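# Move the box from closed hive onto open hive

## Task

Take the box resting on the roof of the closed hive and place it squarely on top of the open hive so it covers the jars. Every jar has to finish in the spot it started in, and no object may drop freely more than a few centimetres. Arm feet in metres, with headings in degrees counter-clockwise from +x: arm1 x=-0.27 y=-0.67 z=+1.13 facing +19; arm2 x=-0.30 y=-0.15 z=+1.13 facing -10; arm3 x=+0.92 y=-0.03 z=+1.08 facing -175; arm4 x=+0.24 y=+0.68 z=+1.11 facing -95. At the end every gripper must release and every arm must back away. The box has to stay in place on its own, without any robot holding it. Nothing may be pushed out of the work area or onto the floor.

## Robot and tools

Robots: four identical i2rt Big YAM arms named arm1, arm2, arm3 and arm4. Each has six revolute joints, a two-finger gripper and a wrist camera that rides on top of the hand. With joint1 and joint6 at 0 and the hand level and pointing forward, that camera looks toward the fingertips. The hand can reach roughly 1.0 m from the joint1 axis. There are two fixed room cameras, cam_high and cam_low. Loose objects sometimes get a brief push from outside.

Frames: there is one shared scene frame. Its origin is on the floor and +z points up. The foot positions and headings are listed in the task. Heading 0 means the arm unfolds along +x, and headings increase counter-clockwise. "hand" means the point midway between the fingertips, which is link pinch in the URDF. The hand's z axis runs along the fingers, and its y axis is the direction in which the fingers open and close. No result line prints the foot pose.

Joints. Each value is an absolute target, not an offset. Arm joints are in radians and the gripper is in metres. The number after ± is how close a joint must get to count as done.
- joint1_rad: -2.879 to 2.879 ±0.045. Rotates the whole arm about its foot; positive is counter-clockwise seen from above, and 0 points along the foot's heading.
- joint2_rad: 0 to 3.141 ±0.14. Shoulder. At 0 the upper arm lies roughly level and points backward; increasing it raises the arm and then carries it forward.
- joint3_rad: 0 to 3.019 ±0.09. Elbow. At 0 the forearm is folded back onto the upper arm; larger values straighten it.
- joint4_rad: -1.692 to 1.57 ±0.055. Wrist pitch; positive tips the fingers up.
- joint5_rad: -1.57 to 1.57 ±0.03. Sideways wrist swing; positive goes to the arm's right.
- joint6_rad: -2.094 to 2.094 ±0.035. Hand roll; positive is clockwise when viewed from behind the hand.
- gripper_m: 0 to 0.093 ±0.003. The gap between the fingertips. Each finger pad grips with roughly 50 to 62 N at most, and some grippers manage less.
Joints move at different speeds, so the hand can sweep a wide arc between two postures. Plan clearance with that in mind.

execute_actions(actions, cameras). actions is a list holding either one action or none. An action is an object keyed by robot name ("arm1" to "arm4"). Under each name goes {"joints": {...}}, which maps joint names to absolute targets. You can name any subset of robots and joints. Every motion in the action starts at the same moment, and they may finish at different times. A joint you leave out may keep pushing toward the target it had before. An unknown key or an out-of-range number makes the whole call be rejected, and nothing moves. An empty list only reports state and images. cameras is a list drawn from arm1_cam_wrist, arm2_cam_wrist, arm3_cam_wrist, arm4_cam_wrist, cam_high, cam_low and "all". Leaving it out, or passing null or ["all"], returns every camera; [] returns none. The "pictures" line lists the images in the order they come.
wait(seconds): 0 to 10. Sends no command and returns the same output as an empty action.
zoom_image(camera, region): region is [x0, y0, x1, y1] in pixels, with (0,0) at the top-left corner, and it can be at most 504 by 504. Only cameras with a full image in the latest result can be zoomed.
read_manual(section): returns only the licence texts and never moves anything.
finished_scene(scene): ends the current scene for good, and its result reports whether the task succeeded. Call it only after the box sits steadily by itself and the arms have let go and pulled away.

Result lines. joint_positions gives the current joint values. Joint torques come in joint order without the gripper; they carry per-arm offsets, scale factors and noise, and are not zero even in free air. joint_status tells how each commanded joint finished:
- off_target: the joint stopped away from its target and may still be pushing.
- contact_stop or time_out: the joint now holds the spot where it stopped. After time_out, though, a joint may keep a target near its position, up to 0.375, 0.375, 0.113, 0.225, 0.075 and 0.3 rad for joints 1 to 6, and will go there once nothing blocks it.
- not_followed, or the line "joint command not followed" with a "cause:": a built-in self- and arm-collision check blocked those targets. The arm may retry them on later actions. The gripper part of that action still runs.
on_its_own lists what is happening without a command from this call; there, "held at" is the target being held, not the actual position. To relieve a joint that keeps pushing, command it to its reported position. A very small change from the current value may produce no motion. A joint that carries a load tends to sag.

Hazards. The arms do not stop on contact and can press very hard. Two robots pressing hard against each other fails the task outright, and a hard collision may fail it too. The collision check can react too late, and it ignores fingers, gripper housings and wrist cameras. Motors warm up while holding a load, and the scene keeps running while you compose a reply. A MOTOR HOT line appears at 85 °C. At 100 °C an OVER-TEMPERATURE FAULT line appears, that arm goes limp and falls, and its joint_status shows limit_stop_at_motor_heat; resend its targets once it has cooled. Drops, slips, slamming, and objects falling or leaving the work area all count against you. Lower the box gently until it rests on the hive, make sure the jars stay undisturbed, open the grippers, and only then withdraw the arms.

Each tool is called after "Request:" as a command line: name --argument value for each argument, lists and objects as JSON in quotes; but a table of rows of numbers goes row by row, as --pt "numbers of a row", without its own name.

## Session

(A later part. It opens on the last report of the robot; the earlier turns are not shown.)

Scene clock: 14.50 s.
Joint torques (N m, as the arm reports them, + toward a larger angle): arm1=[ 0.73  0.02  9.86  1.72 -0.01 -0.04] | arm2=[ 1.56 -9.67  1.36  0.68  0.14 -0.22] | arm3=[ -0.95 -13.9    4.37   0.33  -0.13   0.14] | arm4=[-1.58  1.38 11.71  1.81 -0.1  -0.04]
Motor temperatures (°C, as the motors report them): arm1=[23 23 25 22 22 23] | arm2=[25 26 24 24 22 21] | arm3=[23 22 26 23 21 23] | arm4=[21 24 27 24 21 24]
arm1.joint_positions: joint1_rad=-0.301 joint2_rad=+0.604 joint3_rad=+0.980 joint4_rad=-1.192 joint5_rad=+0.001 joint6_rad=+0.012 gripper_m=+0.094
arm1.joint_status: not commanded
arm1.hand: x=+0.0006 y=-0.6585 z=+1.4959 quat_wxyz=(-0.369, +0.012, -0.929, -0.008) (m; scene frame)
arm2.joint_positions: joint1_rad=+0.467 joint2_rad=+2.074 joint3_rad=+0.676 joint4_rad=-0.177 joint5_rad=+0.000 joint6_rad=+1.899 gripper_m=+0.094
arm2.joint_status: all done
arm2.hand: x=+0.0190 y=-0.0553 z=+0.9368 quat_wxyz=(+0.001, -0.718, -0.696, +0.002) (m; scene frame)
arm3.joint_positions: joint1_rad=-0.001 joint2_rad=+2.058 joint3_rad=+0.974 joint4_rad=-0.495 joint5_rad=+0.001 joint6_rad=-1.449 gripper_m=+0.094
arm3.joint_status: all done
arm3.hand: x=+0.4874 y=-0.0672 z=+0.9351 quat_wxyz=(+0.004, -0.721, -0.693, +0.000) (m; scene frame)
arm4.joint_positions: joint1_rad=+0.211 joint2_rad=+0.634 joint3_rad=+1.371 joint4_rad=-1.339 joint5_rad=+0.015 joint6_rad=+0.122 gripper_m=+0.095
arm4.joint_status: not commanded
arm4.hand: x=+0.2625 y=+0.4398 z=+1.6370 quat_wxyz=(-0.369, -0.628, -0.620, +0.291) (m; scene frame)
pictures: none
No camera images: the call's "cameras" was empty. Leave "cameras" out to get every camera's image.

Good. Close.

Request:
execute_actions --actions '[{"arm2":{"joints":{"gripper_m":0.0}},"arm3":{"joints":{"gripper_m":0.0}}}]' --cameras '["arm2_cam_wrist","arm3_cam_wrist","cam_high"]'

Scene clock: 15.37 s.
Joint torques (N m, as the arm reports them, + toward a larger angle): arm1=[ 0.65 -0.1   9.87  1.74  0.   -0.04] | arm2=[ 1.51 -9.99  1.    0.25  0.01 -0.31] | arm3=[ -0.93 -13.96   4.27   0.03  -0.14   0.14] | arm4=[-1.97  1.31 11.7   1.75 -0.06  0.  ]
Motor temperatures (°C, as the motors report them): arm1=[23 23 25 22 22 23] | arm2=[25 26 24 24 22 21] | arm3=[23 22 26 23 21 23] | arm4=[21 24 27 24 21 24]
arm1.joint_positions: joint1_rad=-0.301 joint2_rad=+0.604 joint3_rad=+0.980 joint4_rad=-1.192 joint5_rad=+0.001 joint6_rad=+0.012 gripper_m=+0.094
arm1.joint_status: not commanded
arm1.hand: x=+0.0006 y=-0.6585 z=+1.4959 quat_wxyz=(-0.369, +0.012, -0.929, -0.008) (m; scene frame)
arm2.joint_positions: joint1_rad=+0.467 joint2_rad=+2.075 joint3_rad=+0.680 joint4_rad=-0.168 joint5_rad=+0.003 joint6_rad=+1.908 gripper_m=+0.019
arm2.joint_status: gripper_m off_target (ended at +0.019, target +0.000)
arm2.hand: x=+0.0233 y=-0.0545 z=+0.9369 quat_wxyz=(-0.004, -0.722, -0.692, -0.003) (m; scene frame)
arm3.joint_positions: joint1_rad=-0.002 joint2_rad=+2.059 joint3_rad=+0.975 joint4_rad=-0.489 joint5_rad=+0.002 joint6_rad=-1.449 gripper_m=+0.018
arm3.joint_status: gripper_m off_target (ended at +0.018, target +0.000)
arm3.hand: x=+0.4852 y=-0.0672 z=+0.9351 quat_wxyz=(+0.006, -0.721, -0.693, +0.002) (m; scene frame)
arm4.joint_positions: joint1_rad=+0.211 joint2_rad=+0.634 joint3_rad=+1.371 joint4_rad=-1.339 joint5_rad=+0.015 joint6_rad=+0.122 gripper_m=+0.095
arm4.joint_status: not commanded
arm4.hand: x=+0.2625 y=+0.4398 z=+1.6370 quat_wxyz=(-0.369, -0.628, -0.620, +0.291) (m; scene frame)
pictures: arm2_cam_wrist, arm3_cam_wrist, cam_high
Images, in order (width x height): arm2_cam_wrist 616x616, arm3_cam_wrist 616x616, cam_high 896x504.

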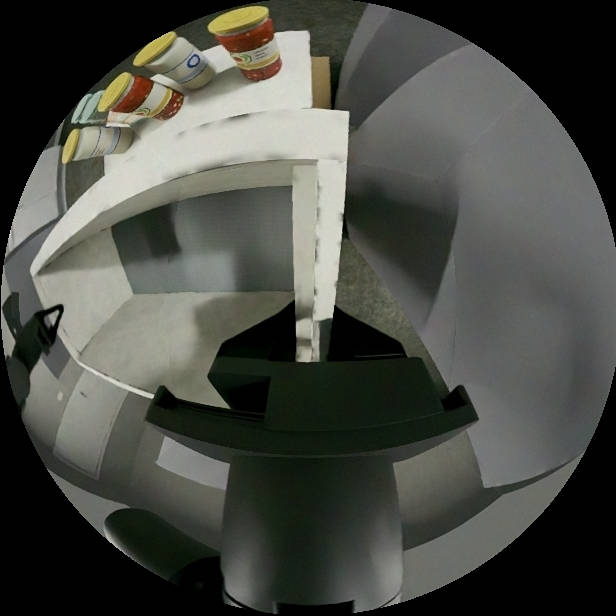

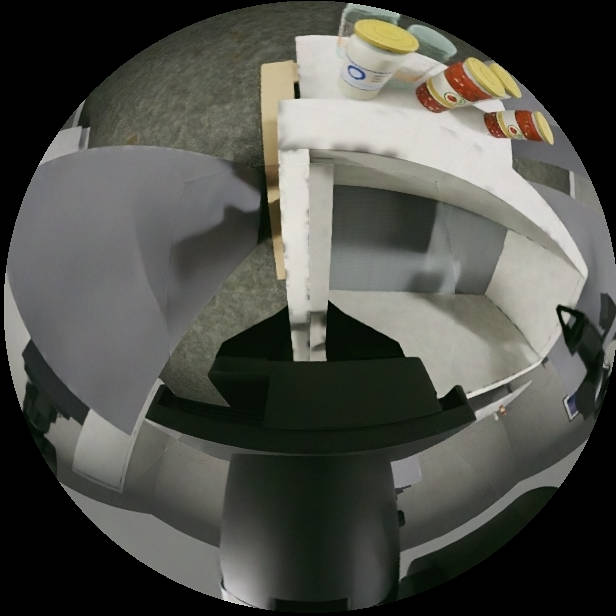

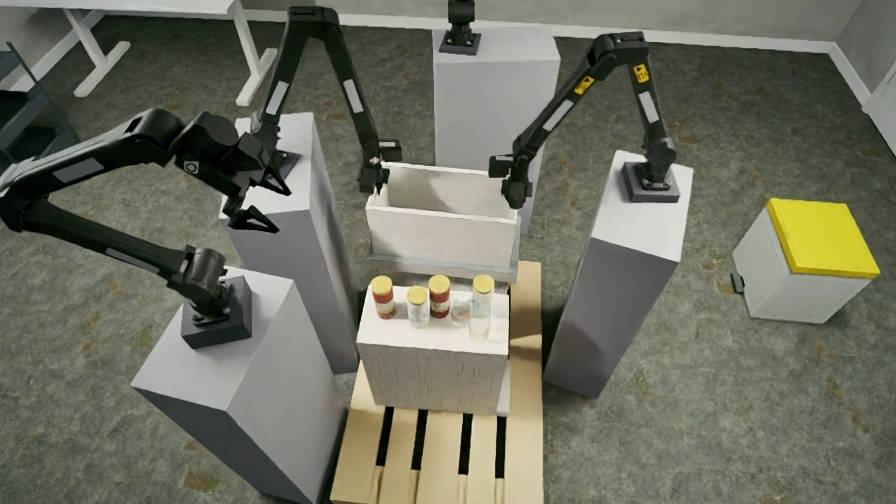

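Request:
execute_actions --actions '[{"arm2":{"joints":{"joint2_rad":1.885,"joint3_rad":0.665,"joint4_rad":-0.333}},"arm3":{"joints":{"joint2_rad":1.915,"joint3_rad":0.99,"joint4_rad":-0.621}}}]' --cameras '["cam_low"]'

Scene clock: 16.97 s.
Joint torques (N m, as the arm reports them, + toward a larger angle): arm1=[ 0.74  0.03  9.87  1.75  0.   -0.04] | arm2=[  1.81 -12.74   3.27  -0.8   -0.09  -0.32] | arm3=[ -0.81 -17.78   6.    -1.61  -0.09   0.19] | arm4=[-2.42  1.44 11.73  1.75 -0.1  -0.01]
Motor temperatures (°C, as the motors report them): arm1=[23 23 26 22 22 23] | arm2=[25 26 24 24 22 21] | arm3=[23 22 26 23 21 23] | arm4=[21 24 27 24 21 24]
arm1.joint_positions: joint1_rad=-0.301 joint2_rad=+0.604 joint3_rad=+0.980 joint4_rad=-1.192 joint5_rad=+0.001 joint6_rad=+0.012 gripper_m=+0.094
arm1.joint_status: not commanded
arm1.hand: x=+0.0006 y=-0.6585 z=+1.4959 quat_wxyz=(-0.369, +0.012, -0.929, -0.008) (m; scene frame)
arm2.joint_positions: joint1_rad=+0.467 joint2_rad=+1.920 joint3_rad=+0.660 joint4_rad=-0.312 joint5_rad=+0.007 joint6_rad=+1.909 gripper_m=+0.019
arm2.joint_status: all done
arm2.hand: x=+0.0223 y=-0.0555 z=+0.9831 quat_wxyz=(-0.003, -0.722, -0.692, +0.002) (m; scene frame)
arm3.joint_positions: joint1_rad=-0.002 joint2_rad=+1.966 joint3_rad=+0.979 joint4_rad=-0.587 joint5_rad=+0.000 joint6_rad=-1.454 gripper_m=+0.018
arm3.joint_status: all done
arm3.hand: x=+0.4833 y=-0.0676 z=+0.9747 quat_wxyz=(+0.005, -0.719, -0.695, +0.002) (m; scene frame)
arm4.joint_positions: joint1_rad=+0.211 joint2_rad=+0.634 joint3_rad=+1.371 joint4_rad=-1.339 joint5_rad=+0.015 joint6_rad=+0.122 gripper_m=+0.095
arm4.joint_status: not commanded
arm4.hand: x=+0.2625 y=+0.4398 z=+1.6370 quat_wxyz=(-0.369, -0.628, -0.620, +0.291) (m; scene frame)
pictures: cam_low
Images, in order (width x height): cam_low 896x504.

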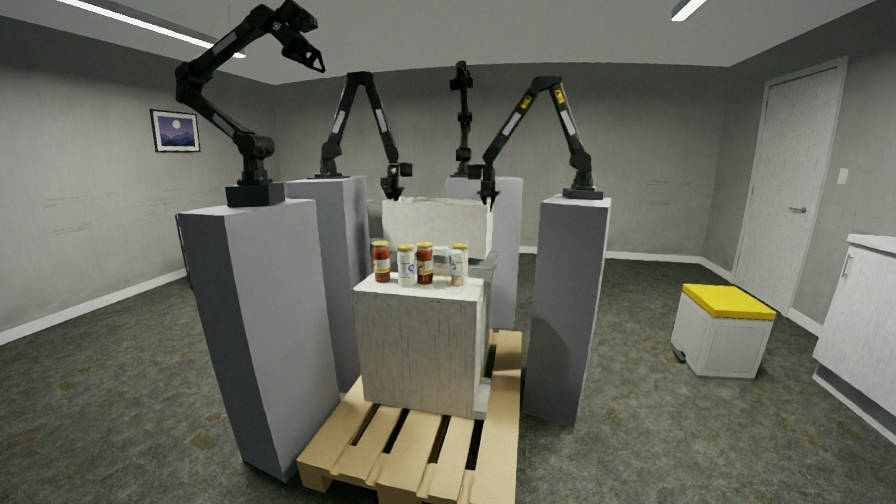

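Request:
execute_actions --actions '[{"arm2":{"joints":{"joint2_rad":1.615,"joint3_rad":0.685,"joint4_rad":-0.597}},"arm3":{"joints":{"joint2_rad":1.71,"joint3_rad":1.03,"joint4_rad":-0.83}}}]' --cameras '[]'

Request:
execute_actions --actions '[{"arm2":{"joints":{"joint2_rad":1.415,"joint3_rad":0.757,"joint4_rad":-0.866}},"arm3":{"joints":{"joint2_rad":1.58,"joint3_rad":1.115,"joint4_rad":-1.04}}}]' --cameras '["cam_low","cam_high","arm2_cam_wrist","arm3_cam_wrist"]'

Scene clock: 18.27 s.
Joint torques (N m, as the arm reports them, + toward a larger angle): arm1=[ 0.72  0.12  9.87  1.73  0.   -0.04] | arm2=[  1.56 -11.29   6.84  -1.1   -0.23  -0.34] | arm3=[ -0.7  -16.08  10.2   -1.53  -0.1    0.19] | arm4=[-2.4   1.09 11.67  1.67 -0.04 -0.01]
Motor temperatures (°C, as the motors report them): arm1=[23 23 26 22 22 23] | arm2=[25 26 24 24 22 21] | arm3=[23 22 26 23 21 23] | arm4=[21 24 28 24 21 24]
arm1.joint_positions: joint1_rad=-0.301 joint2_rad=+0.604 joint3_rad=+0.980 joint4_rad=-1.192 joint5_rad=+0.001 joint6_rad=+0.012 gripper_m=+0.094
arm1.joint_status: not commanded
arm1.hand: x=+0.0006 y=-0.6585 z=+1.4959 quat_wxyz=(-0.369, +0.012, -0.929, -0.008) (m; scene frame)
arm2.joint_positions: joint1_rad=+0.467 joint2_rad=+1.643 joint3_rad=+0.667 joint4_rad=-0.568 joint5_rad=+0.010 joint6_rad=+1.912 gripper_m=+0.018
arm2.joint_status: all done
arm2.hand: x=+0.0282 y=-0.0541 z=+1.0707 quat_wxyz=(-0.011, -0.723, -0.691, -0.009) (m; scene frame)
arm3.joint_positions: joint1_rad=-0.004 joint2_rad=+1.755 joint3_rad=+0.987 joint4_rad=-0.799 joint5_rad=+0.000 joint6_rad=-1.454 gripper_m=+0.018
arm3.joint_status: all done
arm3.hand: x=+0.4908 y=-0.0668 z=+1.0648 quat_wxyz=(+0.007, -0.720, -0.694, +0.005) (m; scene frame)
arm4.joint_positions: joint1_rad=+0.211 joint2_rad=+0.634 joint3_rad=+1.371 joint4_rad=-1.339 joint5_rad=+0.015 joint6_rad=+0.122 gripper_m=+0.095
arm4.joint_status: not commanded
arm4.hand: x=+0.2625 y=+0.4398 z=+1.6370 quat_wxyz=(-0.369, -0.628, -0.620, +0.291) (m; scene frame)
pictures: none
No camera images: the call's "cameras" was empty. Leave "cameras" out to get every camera's image.

Scene clock: 19.30 s.
Joint torques (N m, as the arm reports them, + toward a larger angle): arm1=[ 0.66  0.09  9.88  1.73  0.   -0.04] | arm2=[  1.47 -10.    10.39  -1.83  -0.27  -0.34] | arm3=[ -0.8  -16.18  12.01  -2.05  -0.08   0.19] | arm4=[-1.69  1.07 11.63  1.86 -0.1   0.02]
Motor temperatures (°C, as the motors report them): arm1=[23 23 26 22 22 23] | arm2=[25 26 24 24 22 21] | arm3=[23 22 26 23 21 23] | arm4=[21 24 28 24 21 24]
arm1.joint_positions: joint1_rad=-0.301 joint2_rad=+0.604 joint3_rad=+0.980 joint4_rad=-1.192 joint5_rad=+0.001 joint6_rad=+0.012 gripper_m=+0.094
arm1.joint_status: not commanded
arm1.hand: x=+0.0006 y=-0.6585 z=+1.4959 quat_wxyz=(-0.369, +0.012, -0.929, -0.008) (m; scene frame)
arm2.joint_positions: joint1_rad=+0.467 joint2_rad=+1.445 joint3_rad=+0.719 joint4_rad=-0.822 joint5_rad=+0.011 joint6_rad=+1.912 gripper_m=+0.018
arm2.joint_status: all done
arm2.hand: x=+0.0240 y=-0.0556 z=+1.1450 quat_wxyz=(-0.011, -0.723, -0.691, -0.007) (m; scene frame)
arm3.joint_positions: joint1_rad=-0.004 joint2_rad=+1.633 joint3_rad=+1.064 joint4_rad=-0.996 joint5_rad=+0.000 joint6_rad=-1.454 gripper_m=+0.018
arm3.joint_status: all done
arm3.hand: x=+0.4890 y=-0.0674 z=+1.1383 quat_wxyz=(+0.008, -0.720, -0.694, +0.006) (m; scene frame)
arm4.joint_positions: joint1_rad=+0.211 joint2_rad=+0.634 joint3_rad=+1.371 joint4_rad=-1.339 joint5_rad=+0.015 joint6_rad=+0.122 gripper_m=+0.095
arm4.joint_status: not commanded
arm4.hand: x=+0.2625 y=+0.4398 z=+1.6370 quat_wxyz=(-0.369, -0.628, -0.620, +0.291) (m; scene frame)
pictures: arm2_cam_wrist, arm3_cam_wrist, cam_high, cam_low
Images, in order (width x height): arm2_cam_wrist 616x616, arm3_cam_wrist 616x616, cam_high 896x504, cam_low 896x504.

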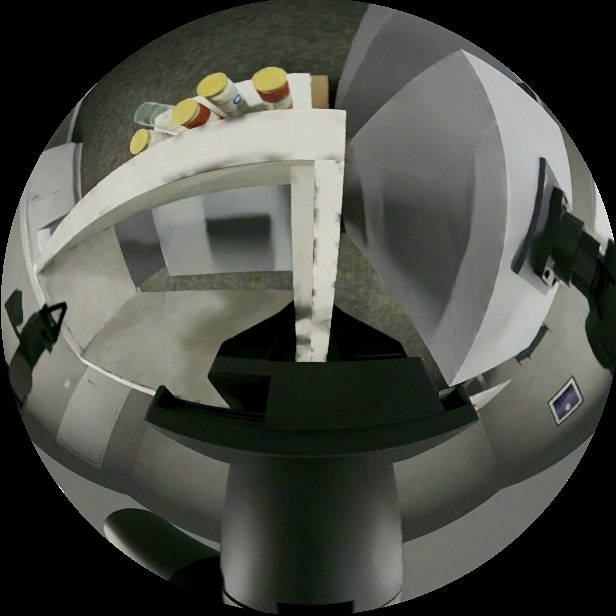

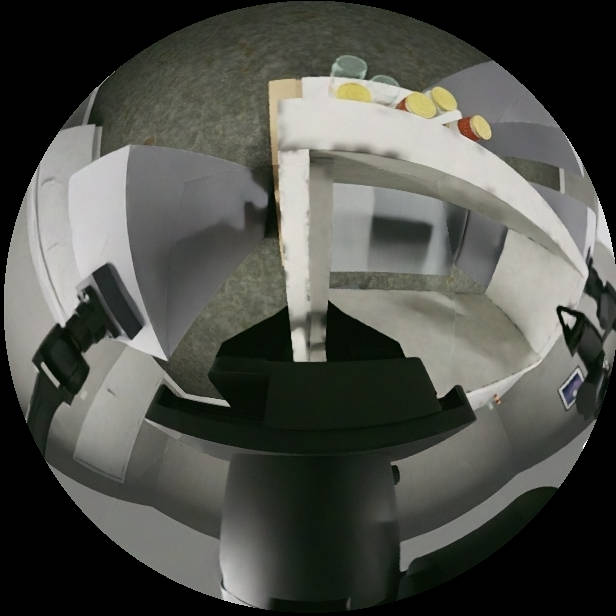

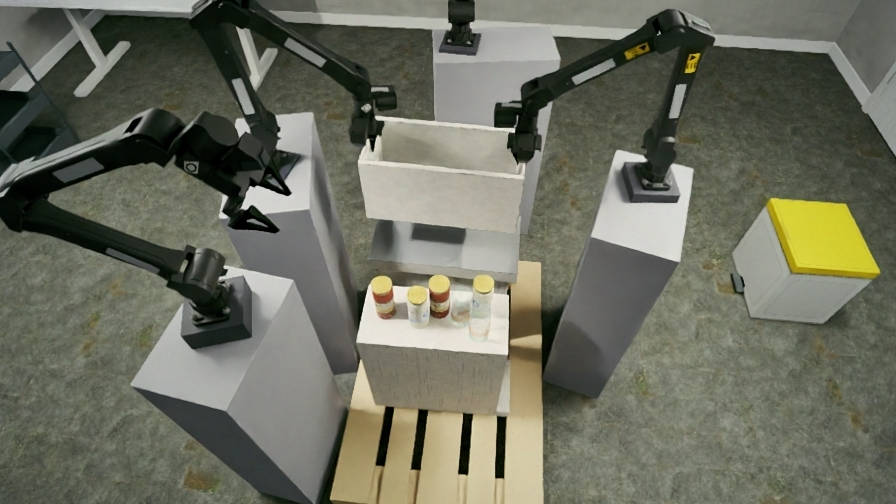

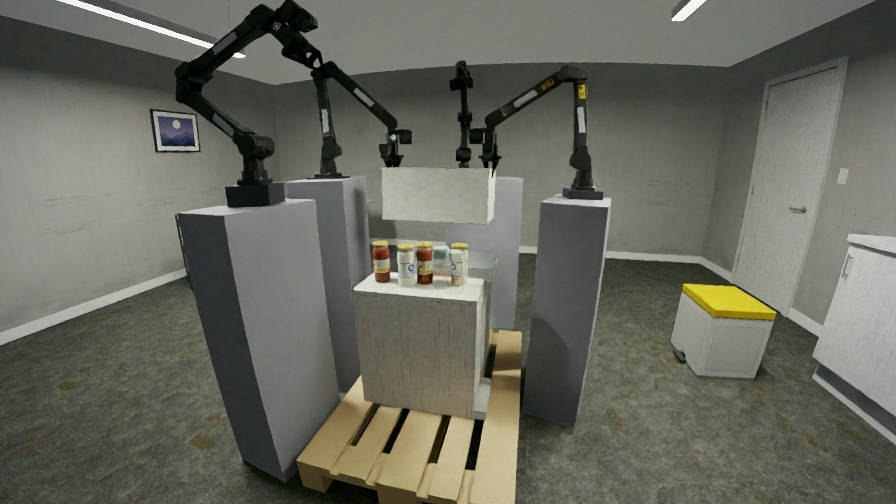

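Request:
execute_actions --actions '[{"arm1":{"joints":{"joint1_rad":-0.9}},"arm2":{"joints":{"joint1_rad":0.170,"joint2_rad":1.362,"joint3_rad":0.745,"joint4_rad":-0.895,"joint6_rad":1.59}},"arm3":{"joints":{"joint1_rad":0.197,"joint2_rad":1.615,"joint3_rad":1.205,"joint4_rad":-1.075,"joint6_rad":-1.257}}}]' --cameras '[]'

Scene clock: 21.67 s.
Joint torques (N m, as the arm reports them, + toward a larger angle): arm1=[ 0.13 -0.01  9.88  1.72  0.   -0.03] | arm2=[  0.91 -11.08  10.42  -0.98   0.13  -0.32] | arm3=[ -0.61 -16.64  14.28  -1.69  -0.32   0.12] | arm4=[-1.78  1.37 11.71  1.85 -0.08 -0.02]
Motor temperatures (°C, as the motors report them): arm1=[23 23 26 22 22 23] | arm2=[25 27 25 24 22 21] | arm3=[23 23 27 23 21 23] | arm4=[21 24 28 24 21 24]
arm1.joint_positions: joint1_rad=-0.894 joint2_rad=+0.604 joint3_rad=+0.980 joint4_rad=-1.192 joint5_rad=+0.001 joint6_rad=+0.012 gripper_m=+0.094
arm1.joint_status: all done
arm1.hand: x=-0.0406 y=-0.8123 z=+1.4959 quat_wxyz=(-0.356, -0.260, -0.892, +0.100) (m; scene frame)
arm2.joint_positions: joint1_rad=+0.165 joint2_rad=+1.409 joint3_rad=+0.708 joint4_rad=-0.869 joint5_rad=+0.000 joint6_rad=+1.611 gripper_m=+0.018
arm2.joint_status: all done
arm2.hand: x=+0.0245 y=-0.1530 z=+1.1527 quat_wxyz=(-0.001, -0.723, -0.690, +0.000) (m; scene frame)
arm3.joint_positions: joint1_rad=+0.200 joint2_rad=+1.667 joint3_rad=+1.128 joint4_rad=-1.039 joint5_rad=+0.007 joint6_rad=-1.264 gripper_m=+0.018
arm3.joint_status: all done
arm3.hand: x=+0.4900 y=-0.1579 z=+1.1443 quat_wxyz=(+0.007, -0.715, -0.699, -0.001) (m; scene frame)
arm4.joint_positions: joint1_rad=+0.211 joint2_rad=+0.634 joint3_rad=+1.371 joint4_rad=-1.339 joint5_rad=+0.015 joint6_rad=+0.122 gripper_m=+0.095
arm4.joint_status: not commanded
arm4.hand: x=+0.2625 y=+0.4398 z=+1.6370 quat_wxyz=(-0.369, -0.628, -0.620, +0.291) (m; scene frame)
pictures: none
No camera images: the call's "cameras" was empty. Leave "cameras" out to get every camera's image.

Request:
execute_actions --actions '[{"arm2":{"joints":{"joint1_rad":-0.098,"joint2_rad":1.385,"joint3_rad":0.795,"joint4_rad":-0.885,"joint6_rad":1.30}},"arm3":{"joints":{"joint1_rad":0.36,"joint2_rad":1.672,"joint3_rad":1.325,"joint4_rad":-1.085,"joint6_rad":-1.10}}}]' --cameras '["cam_low"]'

Scene clock: 23.10 s.
Joint torques (N m, as the arm reports them, + toward a larger angle): arm1=[ 0.2  -0.06  9.86  1.72  0.   -0.04] | arm2=[  1.77 -10.4   13.25  -0.14   0.08  -0.46] | arm3=[ -0.96 -18.85  15.33  -0.57  -0.24   0.04] | arm4=[-2.    0.76 11.7   1.75 -0.08 -0.01]
Motor temperatures (°C, as the motors report them): arm1=[23 23 26 22 22 23] | arm2=[25 27 25 24 22 21] | arm3=[23 23 28 23 21 23] | arm4=[21 24 28 24 21 24]
arm1.joint_positions: joint1_rad=-0.894 joint2_rad=+0.604 joint3_rad=+0.980 joint4_rad=-1.192 joint5_rad=+0.001 joint6_rad=+0.012 gripper_m=+0.094
arm1.joint_status: not commanded
arm1.hand: x=-0.0406 y=-0.8123 z=+1.4959 quat_wxyz=(-0.356, -0.260, -0.892, +0.100) (m; scene frame)
arm2.joint_positions: joint1_rad=-0.107 joint2_rad=+1.420 joint3_rad=+0.727 joint4_rad=-0.875 joint5_rad=+0.001 joint6_rad=+1.334 gripper_m=+0.018
arm2.joint_status: all done
arm2.hand: x=+0.0183 y=-0.2410 z=+1.1549 quat_wxyz=(-0.002, -0.722, -0.692, +0.000) (m; scene frame)
arm3.joint_positions: joint1_rad=+0.367 joint2_rad=+1.738 joint3_rad=+1.237 joint4_rad=-1.074 joint5_rad=+0.005 joint6_rad=-1.101 gripper_m=+0.018
arm3.joint_status: all done
arm3.hand: x=+0.4864 y=-0.2434 z=+1.1483 quat_wxyz=(+0.008, -0.714, -0.701, +0.001) (m; scene frame)
arm4.joint_positions: joint1_rad=+0.211 joint2_rad=+0.634 joint3_rad=+1.371 joint4_rad=-1.339 joint5_rad=+0.015 joint6_rad=+0.122 gripper_m=+0.095
arm4.joint_status: not commanded
arm4.hand: x=+0.2625 y=+0.4398 z=+1.6370 quat_wxyz=(-0.369, -0.628, -0.620, +0.291) (m; scene frame)
pictures: cam_low
Images, in order (width x height): cam_low 896x504.

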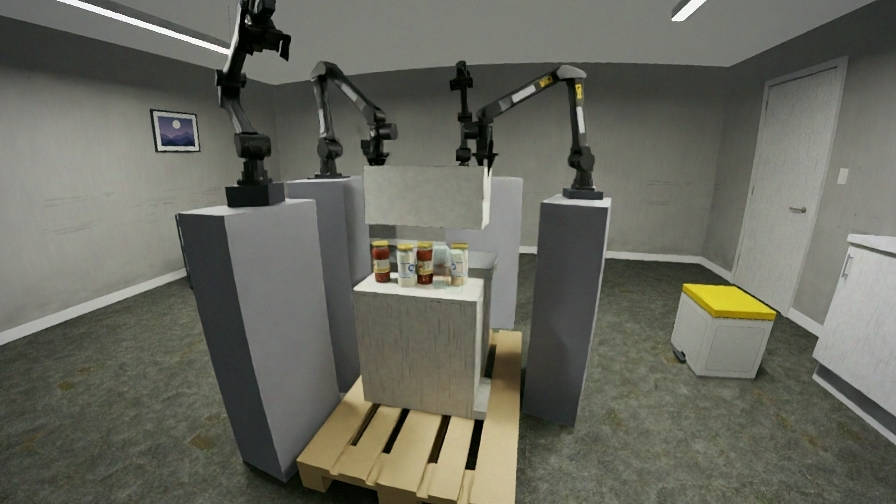

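Request:
execute_actions --actions '[{"arm2":{"joints":{"joint1_rad":-0.308,"joint2_rad":1.46,"joint3_rad":0.90,"joint4_rad":-0.90,"joint6_rad":1.065}},"arm3":{"joints":{"joint1_rad":0.487,"joint2_rad":1.745,"joint3_rad":1.463,"joint4_rad":-1.13,"joint6_rad":-0.982}}}]' --cameras '[]'

Request:
execute_actions --actions '[{"arm2":{"joints":{"joint1_rad":-0.488,"joint2_rad":1.565,"joint3_rad":1.03,"joint4_rad":-0.922,"joint6_rad":0.885}},"arm3":{"joints":{"joint1_rad":0.606,"joint2_rad":1.855,"joint3_rad":1.637,"joint4_rad":-1.19,"joint6_rad":-0.863}}}]' --cameras '["cam_low","cam_high","arm2_cam_wrist","arm3_cam_wrist"]'

Scene clock: 25.57 s.
Joint torques (N m, as the arm reports them, + toward a larger angle): arm1=[ 0.16  0.09  9.87  1.73  0.   -0.04] | arm2=[  2.56 -12.5   14.2    0.13  -0.04  -0.51] | arm3=[ -1.84 -21.06  16.4   -0.18  -0.16  -0.06] | arm4=[-1.88  1.37 11.74  1.79 -0.11 -0.06]
Motor temperatures (°C, as the motors report them): arm1=[23 23 27 22 22 23] | arm2=[25 27 27 24 22 21] | arm3=[23 23 30 23 21 23] | arm4=[21 24 28 24 21 24]
arm1.joint_positions: joint1_rad=-0.894 joint2_rad=+0.604 joint3_rad=+0.980 joint4_rad=-1.192 joint5_rad=+0.001 joint6_rad=+0.012 gripper_m=+0.094
arm1.joint_status: not commanded
arm1.hand: x=-0.0406 y=-0.8123 z=+1.4959 quat_wxyz=(-0.356, -0.260, -0.892, +0.100) (m; scene frame)
arm2.joint_positions: joint1_rad=-0.326 joint2_rad=+1.504 joint3_rad=+0.821 joint4_rad=-0.897 joint5_rad=+0.005 joint6_rad=+1.105 gripper_m=+0.018
arm2.joint_status: joint6_rad time_out (moved -0.229 of -0.269); the others done
arm2.on_its_own: joint6_rad reads +1.105 and still pushes toward +1.065 since a time_out
arm2.hand: x=+0.0188 y=-0.3226 z=+1.1559 quat_wxyz=(+0.003, -0.718, -0.696, +0.004) (m; scene frame)
arm3.joint_positions: joint1_rad=+0.502 joint2_rad=+1.821 joint3_rad=+1.363 joint4_rad=-1.128 joint5_rad=+0.003 joint6_rad=-0.974 gripper_m=+0.018
arm3.joint_status: joint3_rad time_out (moved +0.127 of +0.226); the others done
arm3.on_its_own: joint3_rad reads +1.363 and still pushes toward +1.463 since a time_out
arm3.hand: x=+0.4905 y=-0.3199 z=+1.1504 quat_wxyz=(+0.006, -0.711, -0.703, -0.004) (m; scene frame)
arm4.joint_positions: joint1_rad=+0.211 joint2_rad=+0.634 joint3_rad=+1.371 joint4_rad=-1.339 joint5_rad=+0.015 joint6_rad=+0.122 gripper_m=+0.095
arm4.joint_status: not commanded
arm4.hand: x=+0.2625 y=+0.4398 z=+1.6370 quat_wxyz=(-0.369, -0.628, -0.620, +0.291) (m; scene frame)
pictures: none
No camera images: the call's "cameras" was empty. Leave "cameras" out to get every camera's image.

not run: a stop came earlier in this reply.

Request:
execute_actions --actions '[]' --cameras '["cam_low","cam_high","arm2_cam_wrist","arm3_cam_wrist"]'

Scene clock: 25.93 s.
Joint torques (N m, as the arm reports them, + toward a larger angle): arm1=[ 0.03  0.04  9.85  1.74  0.   -0.03] | arm2=[  2.5  -12.41  14.19   0.12  -0.04  -0.51] | arm3=[ -1.89 -21.05  16.42  -0.16  -0.16  -0.06] | arm4=[-1.56  1.08 11.71  2.   -0.08 -0.01]
Motor temperatures (°C, as the motors report them): arm1=[23 23 27 22 22 23] | arm2=[25 27 27 24 22 21] | arm3=[23 23 30 23 21 23] | arm4=[21 24 28 24 21 24]
arm1.joint_positions: joint1_rad=-0.894 joint2_rad=+0.604 joint3_rad=+0.980 joint4_rad=-1.192 joint5_rad=+0.001 joint6_rad=+0.012 gripper_m=+0.094
arm1.joint_status: not commanded
arm1.hand: x=-0.0406 y=-0.8123 z=+1.4959 quat_wxyz=(-0.356, -0.260, -0.892, +0.100) (m; scene frame)
arm2.joint_positions: joint1_rad=-0.326 joint2_rad=+1.504 joint3_rad=+0.821 joint4_rad=-0.897 joint5_rad=+0.005 joint6_rad=+1.105 gripper_m=+0.018
arm2.joint_status: joint6_rad time_out (moved -0.229 of -0.269); the others done
arm2.on_its_own: joint6_rad reads +1.105 and still pushes toward +1.065 since a time_out
arm2.hand: x=+0.0188 y=-0.3226 z=+1.1559 quat_wxyz=(+0.003, -0.718, -0.696, +0.004) (m; scene frame)
arm3.joint_positions: joint1_rad=+0.502 joint2_rad=+1.821 joint3_rad=+1.363 joint4_rad=-1.128 joint5_rad=+0.003 joint6_rad=-0.974 gripper_m=+0.018
arm3.joint_status: joint3_rad time_out (moved +0.127 of +0.226); the others done
arm3.on_its_own: joint3_rad reads +1.363 and still pushes toward +1.463 since a time_out
arm3.hand: x=+0.4905 y=-0.3199 z=+1.1504 quat_wxyz=(+0.006, -0.711, -0.703, -0.004) (m; scene frame)
arm4.joint_positions: joint1_rad=+0.211 joint2_rad=+0.634 joint3_rad=+1.371 joint4_rad=-1.339 joint5_rad=+0.015 joint6_rad=+0.122 gripper_m=+0.095
arm4.joint_status: not commanded
arm4.hand: x=+0.2625 y=+0.4398 z=+1.6370 quat_wxyz=(-0.369, -0.628, -0.620, +0.291) (m; scene frame)
pictures: arm2_cam_wrist, arm3_cam_wrist, cam_high, cam_low
Images, in order (width x height): arm2_cam_wrist 616x616, arm3_cam_wrist 616x616, cam_high 896x504, cam_low 896x504.

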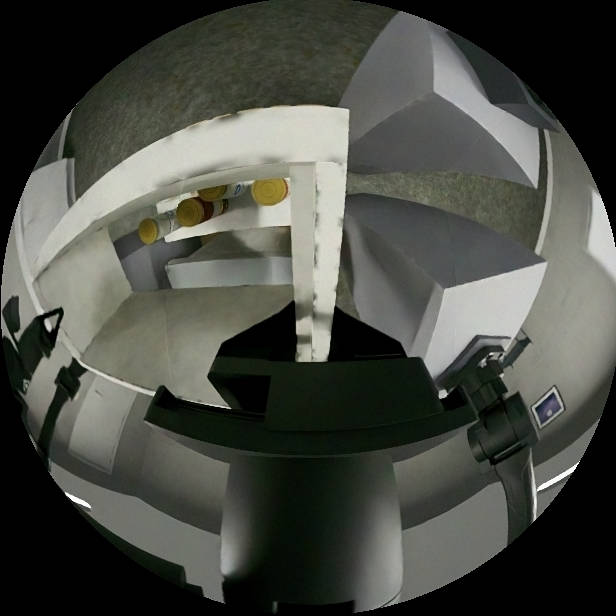

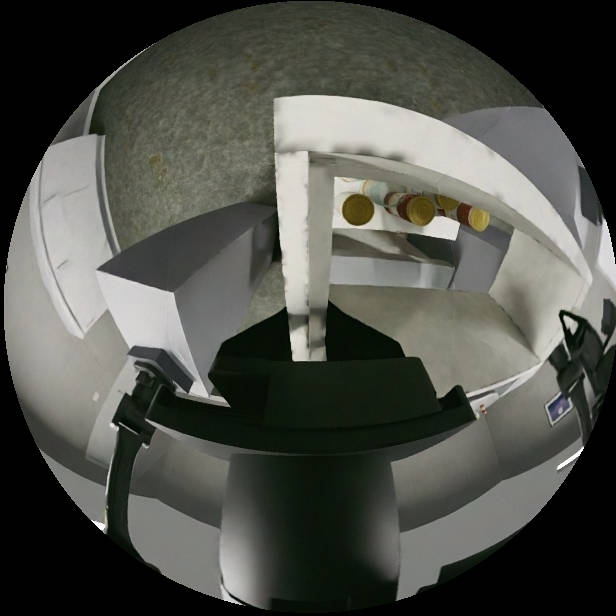

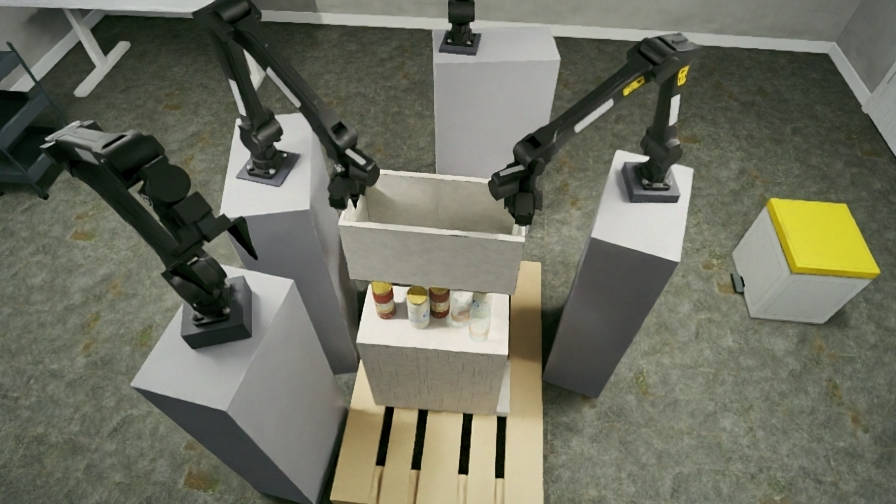

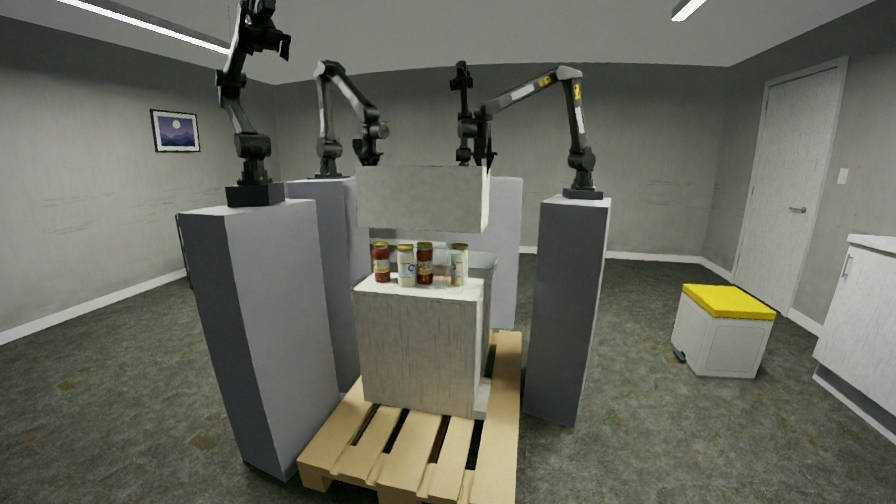

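Request:
execute_actions --actions '[{"arm2":{"joints":{"joint1_rad":-0.505,"joint2_rad":1.552,"joint3_rad":1.0,"joint4_rad":-0.921,"joint6_rad":0.90}},"arm3":{"joints":{"joint1_rad":0.618,"joint2_rad":1.84,"joint3_rad":1.605,"joint4_rad":-1.186,"joint6_rad":-0.857}}}]' --cameras '["cam_low","cam_high","arm2_cam_wrist","arm3_cam_wrist"]'

Scene clock: 27.43 s.
Joint torques (N m, as the arm reports them, + toward a larger angle): arm1=[ 0.14 -0.01  9.88  1.74  0.   -0.04] | arm2=[  1.69 -14.72  12.72  -0.32   0.21  -0.37] | arm3=[ -1.07 -23.64  15.44  -0.78  -0.3    0.01] | arm4=[-1.68  0.91 11.76  1.88 -0.08  0.02]
Motor temperatures (°C, as the motors report them): arm1=[23 23 27 22 22 23] | arm2=[25 27 27 24 22 21] | arm3=[23 23 31 23 21 23] | arm4=[21 24 28 24 21 24]
arm1.joint_positions: joint1_rad=-0.894 joint2_rad=+0.604 joint3_rad=+0.980 joint4_rad=-1.192 joint5_rad=+0.001 joint6_rad=+0.012 gripper_m=+0.094
arm1.joint_status: not commanded
arm1.hand: x=-0.0406 y=-0.8123 z=+1.4959 quat_wxyz=(-0.356, -0.260, -0.892, +0.100) (m; scene frame)
arm2.joint_positions: joint1_rad=-0.513 joint2_rad=+1.606 joint3_rad=+0.940 joint4_rad=-0.909 joint5_rad=-0.002 joint6_rad=+0.920 gripper_m=+0.018
arm2.joint_status: all done
arm2.hand: x=+0.0162 y=-0.4049 z=+1.1549 quat_wxyz=(+0.002, -0.719, -0.695, +0.000) (m; scene frame)
arm3.joint_positions: joint1_rad=+0.624 joint2_rad=+1.929 joint3_rad=+1.520 joint4_rad=-1.171 joint5_rad=+0.007 joint6_rad=-0.855 gripper_m=+0.018
arm3.joint_status: all done
arm3.hand: x=+0.4929 y=-0.3998 z=+1.1479 quat_wxyz=(+0.009, -0.710, -0.704, -0.001) (m; scene frame)
arm4.joint_positions: joint1_rad=+0.211 joint2_rad=+0.634 joint3_rad=+1.371 joint4_rad=-1.339 joint5_rad=+0.015 joint6_rad=+0.122 gripper_m=+0.095
arm4.joint_status: not commanded
arm4.hand: x=+0.2625 y=+0.4398 z=+1.6370 quat_wxyz=(-0.369, -0.628, -0.620, +0.291) (m; scene frame)
pictures: arm2_cam_wrist, arm3_cam_wrist, cam_high, cam_low
Images, in order (width x height): arm2_cam_wrist 616x616, arm3_cam_wrist 616x616, cam_high 896x504, cam_low 896x504.

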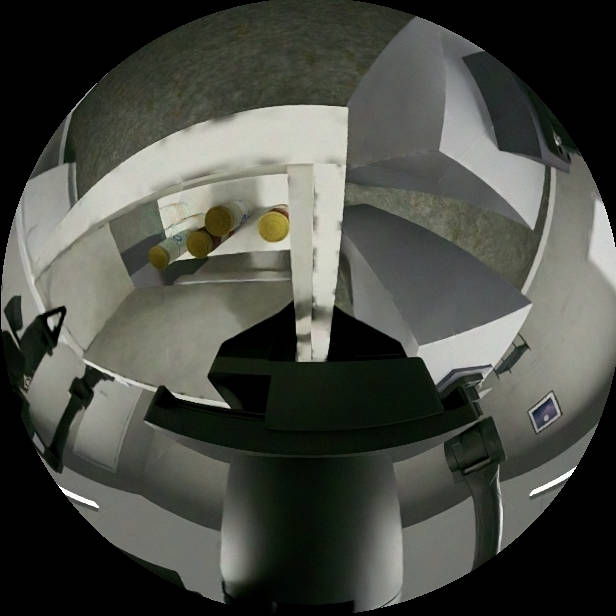

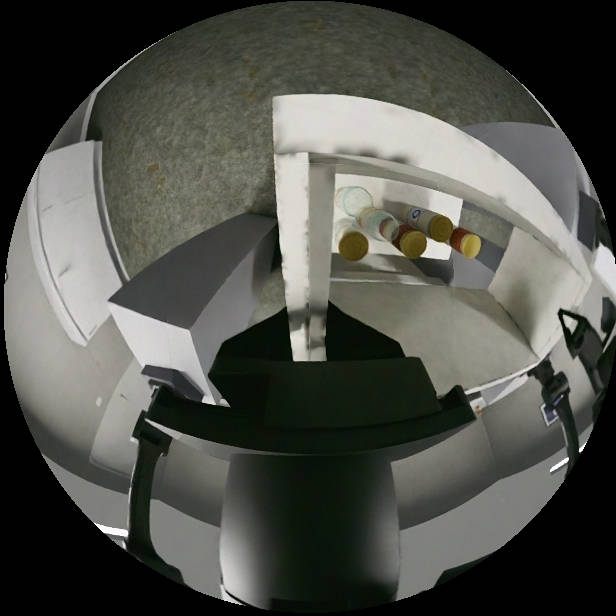

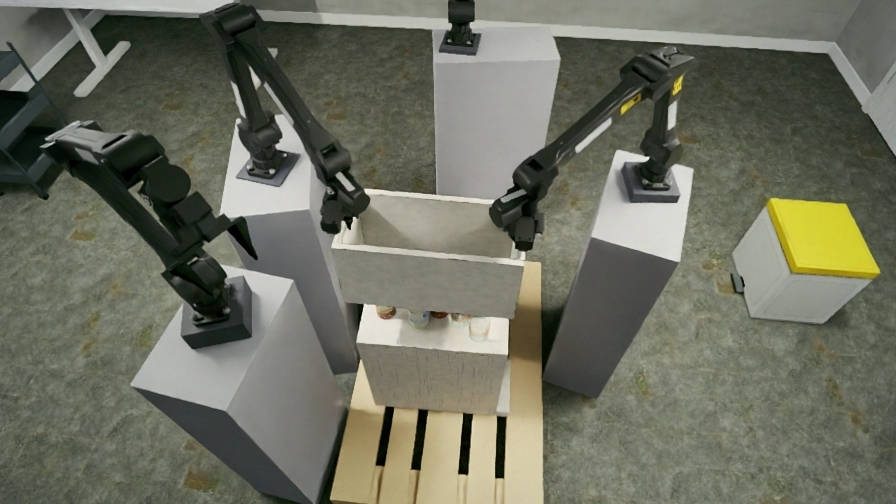

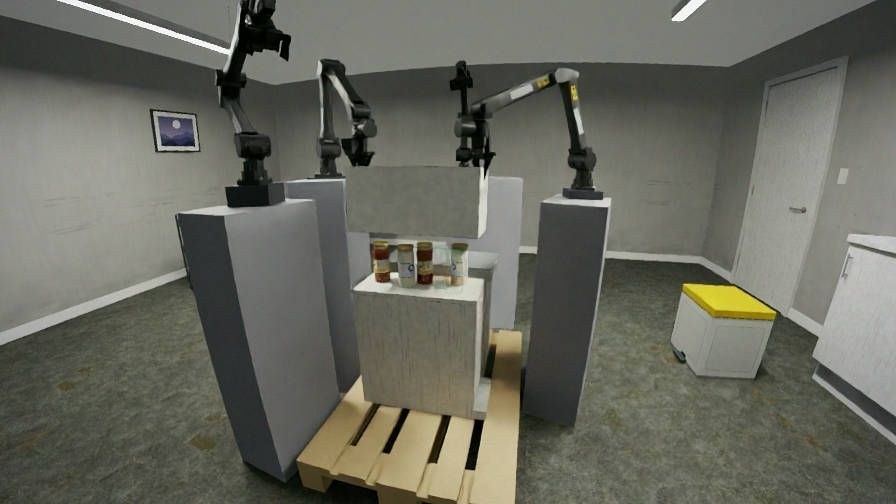

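Request:
zoom_image --camera "arm3_cam_wrist" --region '[310, 150, 520, 310]'

Request:
zoom_image --camera "arm2_cam_wrist" --region '[100, 150, 310, 310]'

Request:
zoom_image --camera "cam_low" --region '[320, 140, 520, 430]'

Request:
zoom_image --camera "cam_high" --region '[310, 170, 560, 430]'

Region (310, 150, 520, 310) of arm3_cam_wrist's 616x616 image, scaled by 2.400, with more detail than that image has; it fills the top 384 rows of this view, and the rest is white.

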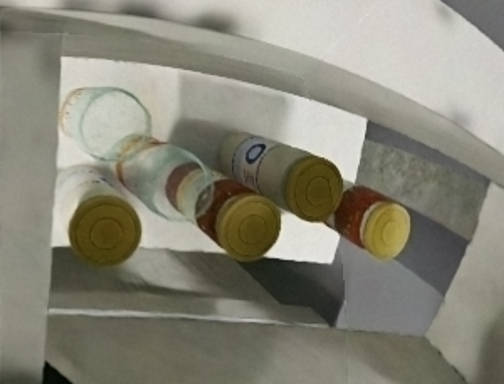

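Region (100, 150, 310, 310) of arm2_cam_wrist's 616x616 image, scaled by 2.400, with more detail than that image has; it fills the top 384 rows of this view, and the rest is white.

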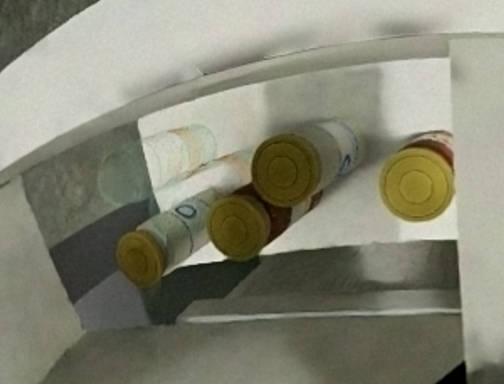

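Region (320, 140, 520, 430) of cam_low's 896x504 image, scaled by 1.738, with more detail than that image has; it fills the left 348 columns of this view, and the rest is white.

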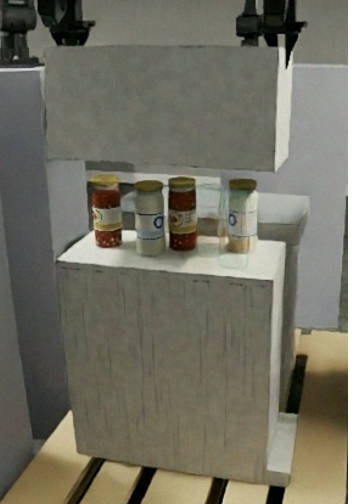

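Region (310, 170, 560, 430) of cam_high's 896x504 image, scaled by 1.938, with more detail than that image has; it fills the left 485 columns of this view, and the rest is white.

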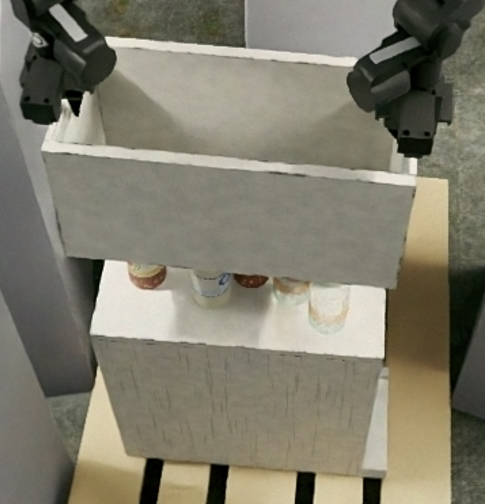

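Request:
zoom_image --camera "cam_high" --region '[320, 230, 420, 420]'

Request:
zoom_image --camera "cam_high" --region '[450, 240, 550, 430]'

Request:
zoom_image --camera "cam_low" --region '[430, 150, 520, 330]'

Region (320, 230, 420, 420) of cam_high's 896x504 image, scaled by 2.653, with more detail than that image has; it fills the left 265 columns of this view, and the rest is white.

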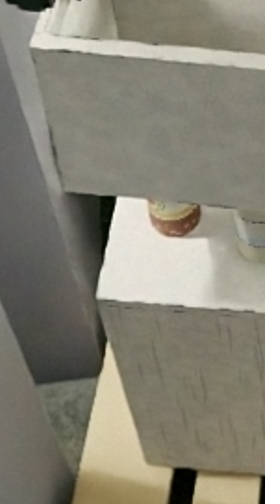

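Region (450, 240, 550, 430) of cam_high's 896x504 image, scaled by 2.653, with more detail than that image has; it fills the left 265 columns of this view, and the rest is white.

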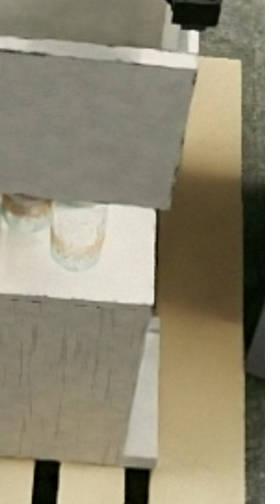

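Region (430, 150, 520, 330) of cam_low's 896x504 image, scaled by 2.800, with more detail than that image has.

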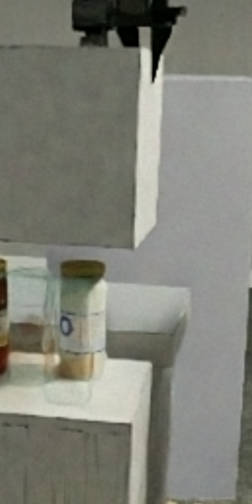

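Request:
execute_actions --actions '[{"arm2":{"joints":{"joint1_rad":-0.502,"joint2_rad":1.65,"joint3_rad":0.945,"joint4_rad":-0.775,"joint6_rad":0.905}},"arm3":{"joints":{"joint1_rad":0.62,"joint2_rad":1.885,"joint3_rad":1.525,"joint4_rad":-1.067}}}]' --cameras '["cam_low","cam_high","arm2_cam_wrist","arm3_cam_wrist"]'

Scene clock: 30.37 s.
Joint torques (N m, as the arm reports them, + toward a larger angle): arm1=[ 0.17  0.04  9.88  1.77  0.   -0.04] | arm2=[  1.51 -15.45   9.89   0.21   0.18  -0.26] | arm3=[ -0.92 -25.01  12.8   -0.25  -0.32   0.07] | arm4=[-1.77  1.53 11.67  1.78 -0.1   0.02]
Motor temperatures (°C, as the motors report them): arm1=[23 23 27 22 22 23] | arm2=[25 27 28 24 22 21] | arm3=[23 24 32 23 21 23] | arm4=[21 24 29 24 21 24]
arm1.joint_positions: joint1_rad=-0.894 joint2_rad=+0.604 joint3_rad=+0.980 joint4_rad=-1.192 joint5_rad=+0.001 joint6_rad=+0.012 gripper_m=+0.094
arm1.joint_status: not commanded
arm1.hand: x=-0.0406 y=-0.8123 z=+1.4959 quat_wxyz=(-0.356, -0.260, -0.892, +0.100) (m; scene frame)
arm2.joint_positions: joint1_rad=-0.511 joint2_rad=+1.714 joint3_rad=+0.906 joint4_rad=-0.774 joint5_rad=-0.002 joint6_rad=+0.918 gripper_m=+0.018
arm2.joint_status: all done
arm2.hand: x=+0.0179 y=-0.4054 z=+1.1033 quat_wxyz=(+0.006, -0.717, -0.697, +0.000) (m; scene frame)
arm3.joint_positions: joint1_rad=+0.624 joint2_rad=+1.987 joint3_rad=+1.467 joint4_rad=-1.063 joint5_rad=+0.007 joint6_rad=-0.860 gripper_m=+0.018
arm3.joint_status: all done
arm3.hand: x=+0.4932 y=-0.3990 z=+1.0978 quat_wxyz=(+0.009, -0.708, -0.706, -0.003) (m; scene frame)
arm4.joint_positions: joint1_rad=+0.211 joint2_rad=+0.634 joint3_rad=+1.371 joint4_rad=-1.339 joint5_rad=+0.015 joint6_rad=+0.122 gripper_m=+0.095
arm4.joint_status: not commanded
arm4.hand: x=+0.2625 y=+0.4398 z=+1.6370 quat_wxyz=(-0.369, -0.628, -0.620, +0.291) (m; scene frame)
pictures: arm2_cam_wrist, arm3_cam_wrist, cam_high, cam_low
Images, in order (width x height): arm2_cam_wrist 616x616, arm3_cam_wrist 616x616, cam_high 896x504, cam_low 896x504.

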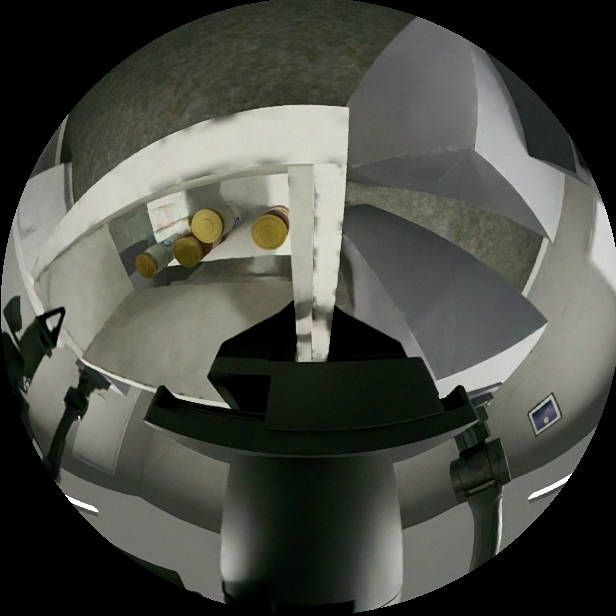

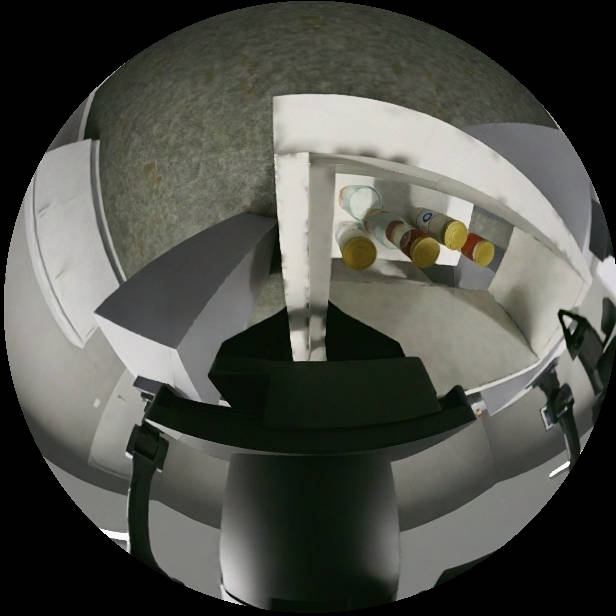

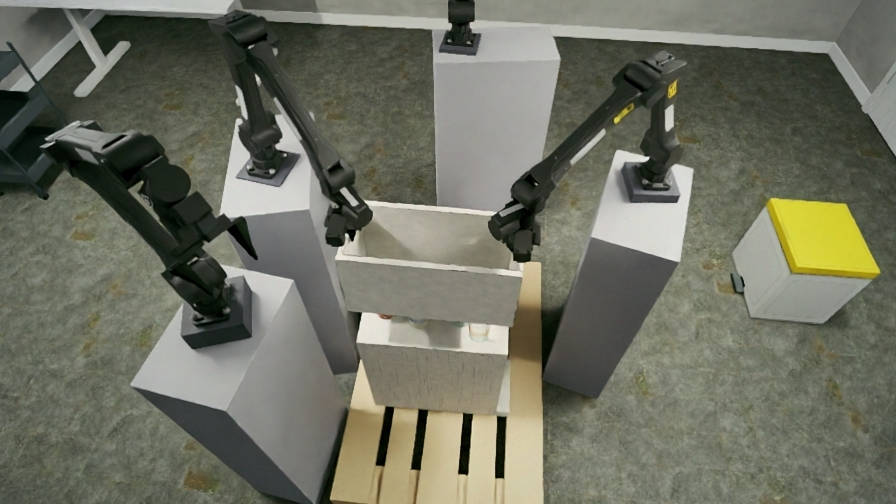

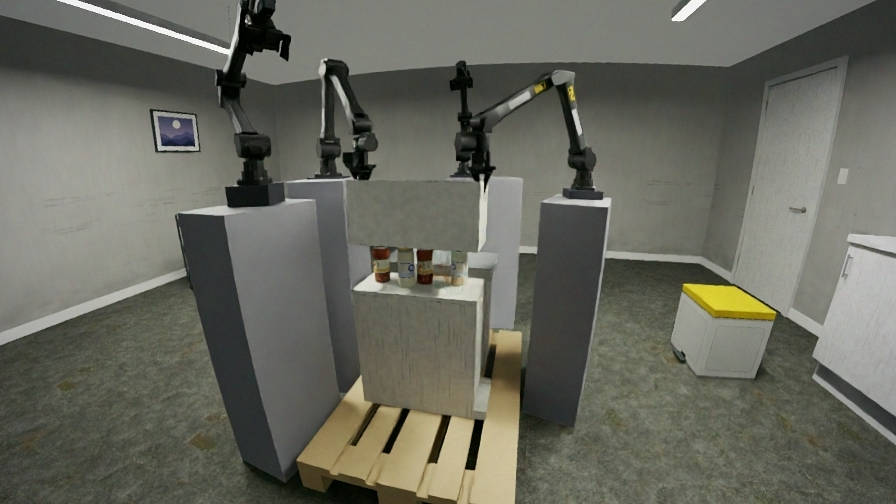

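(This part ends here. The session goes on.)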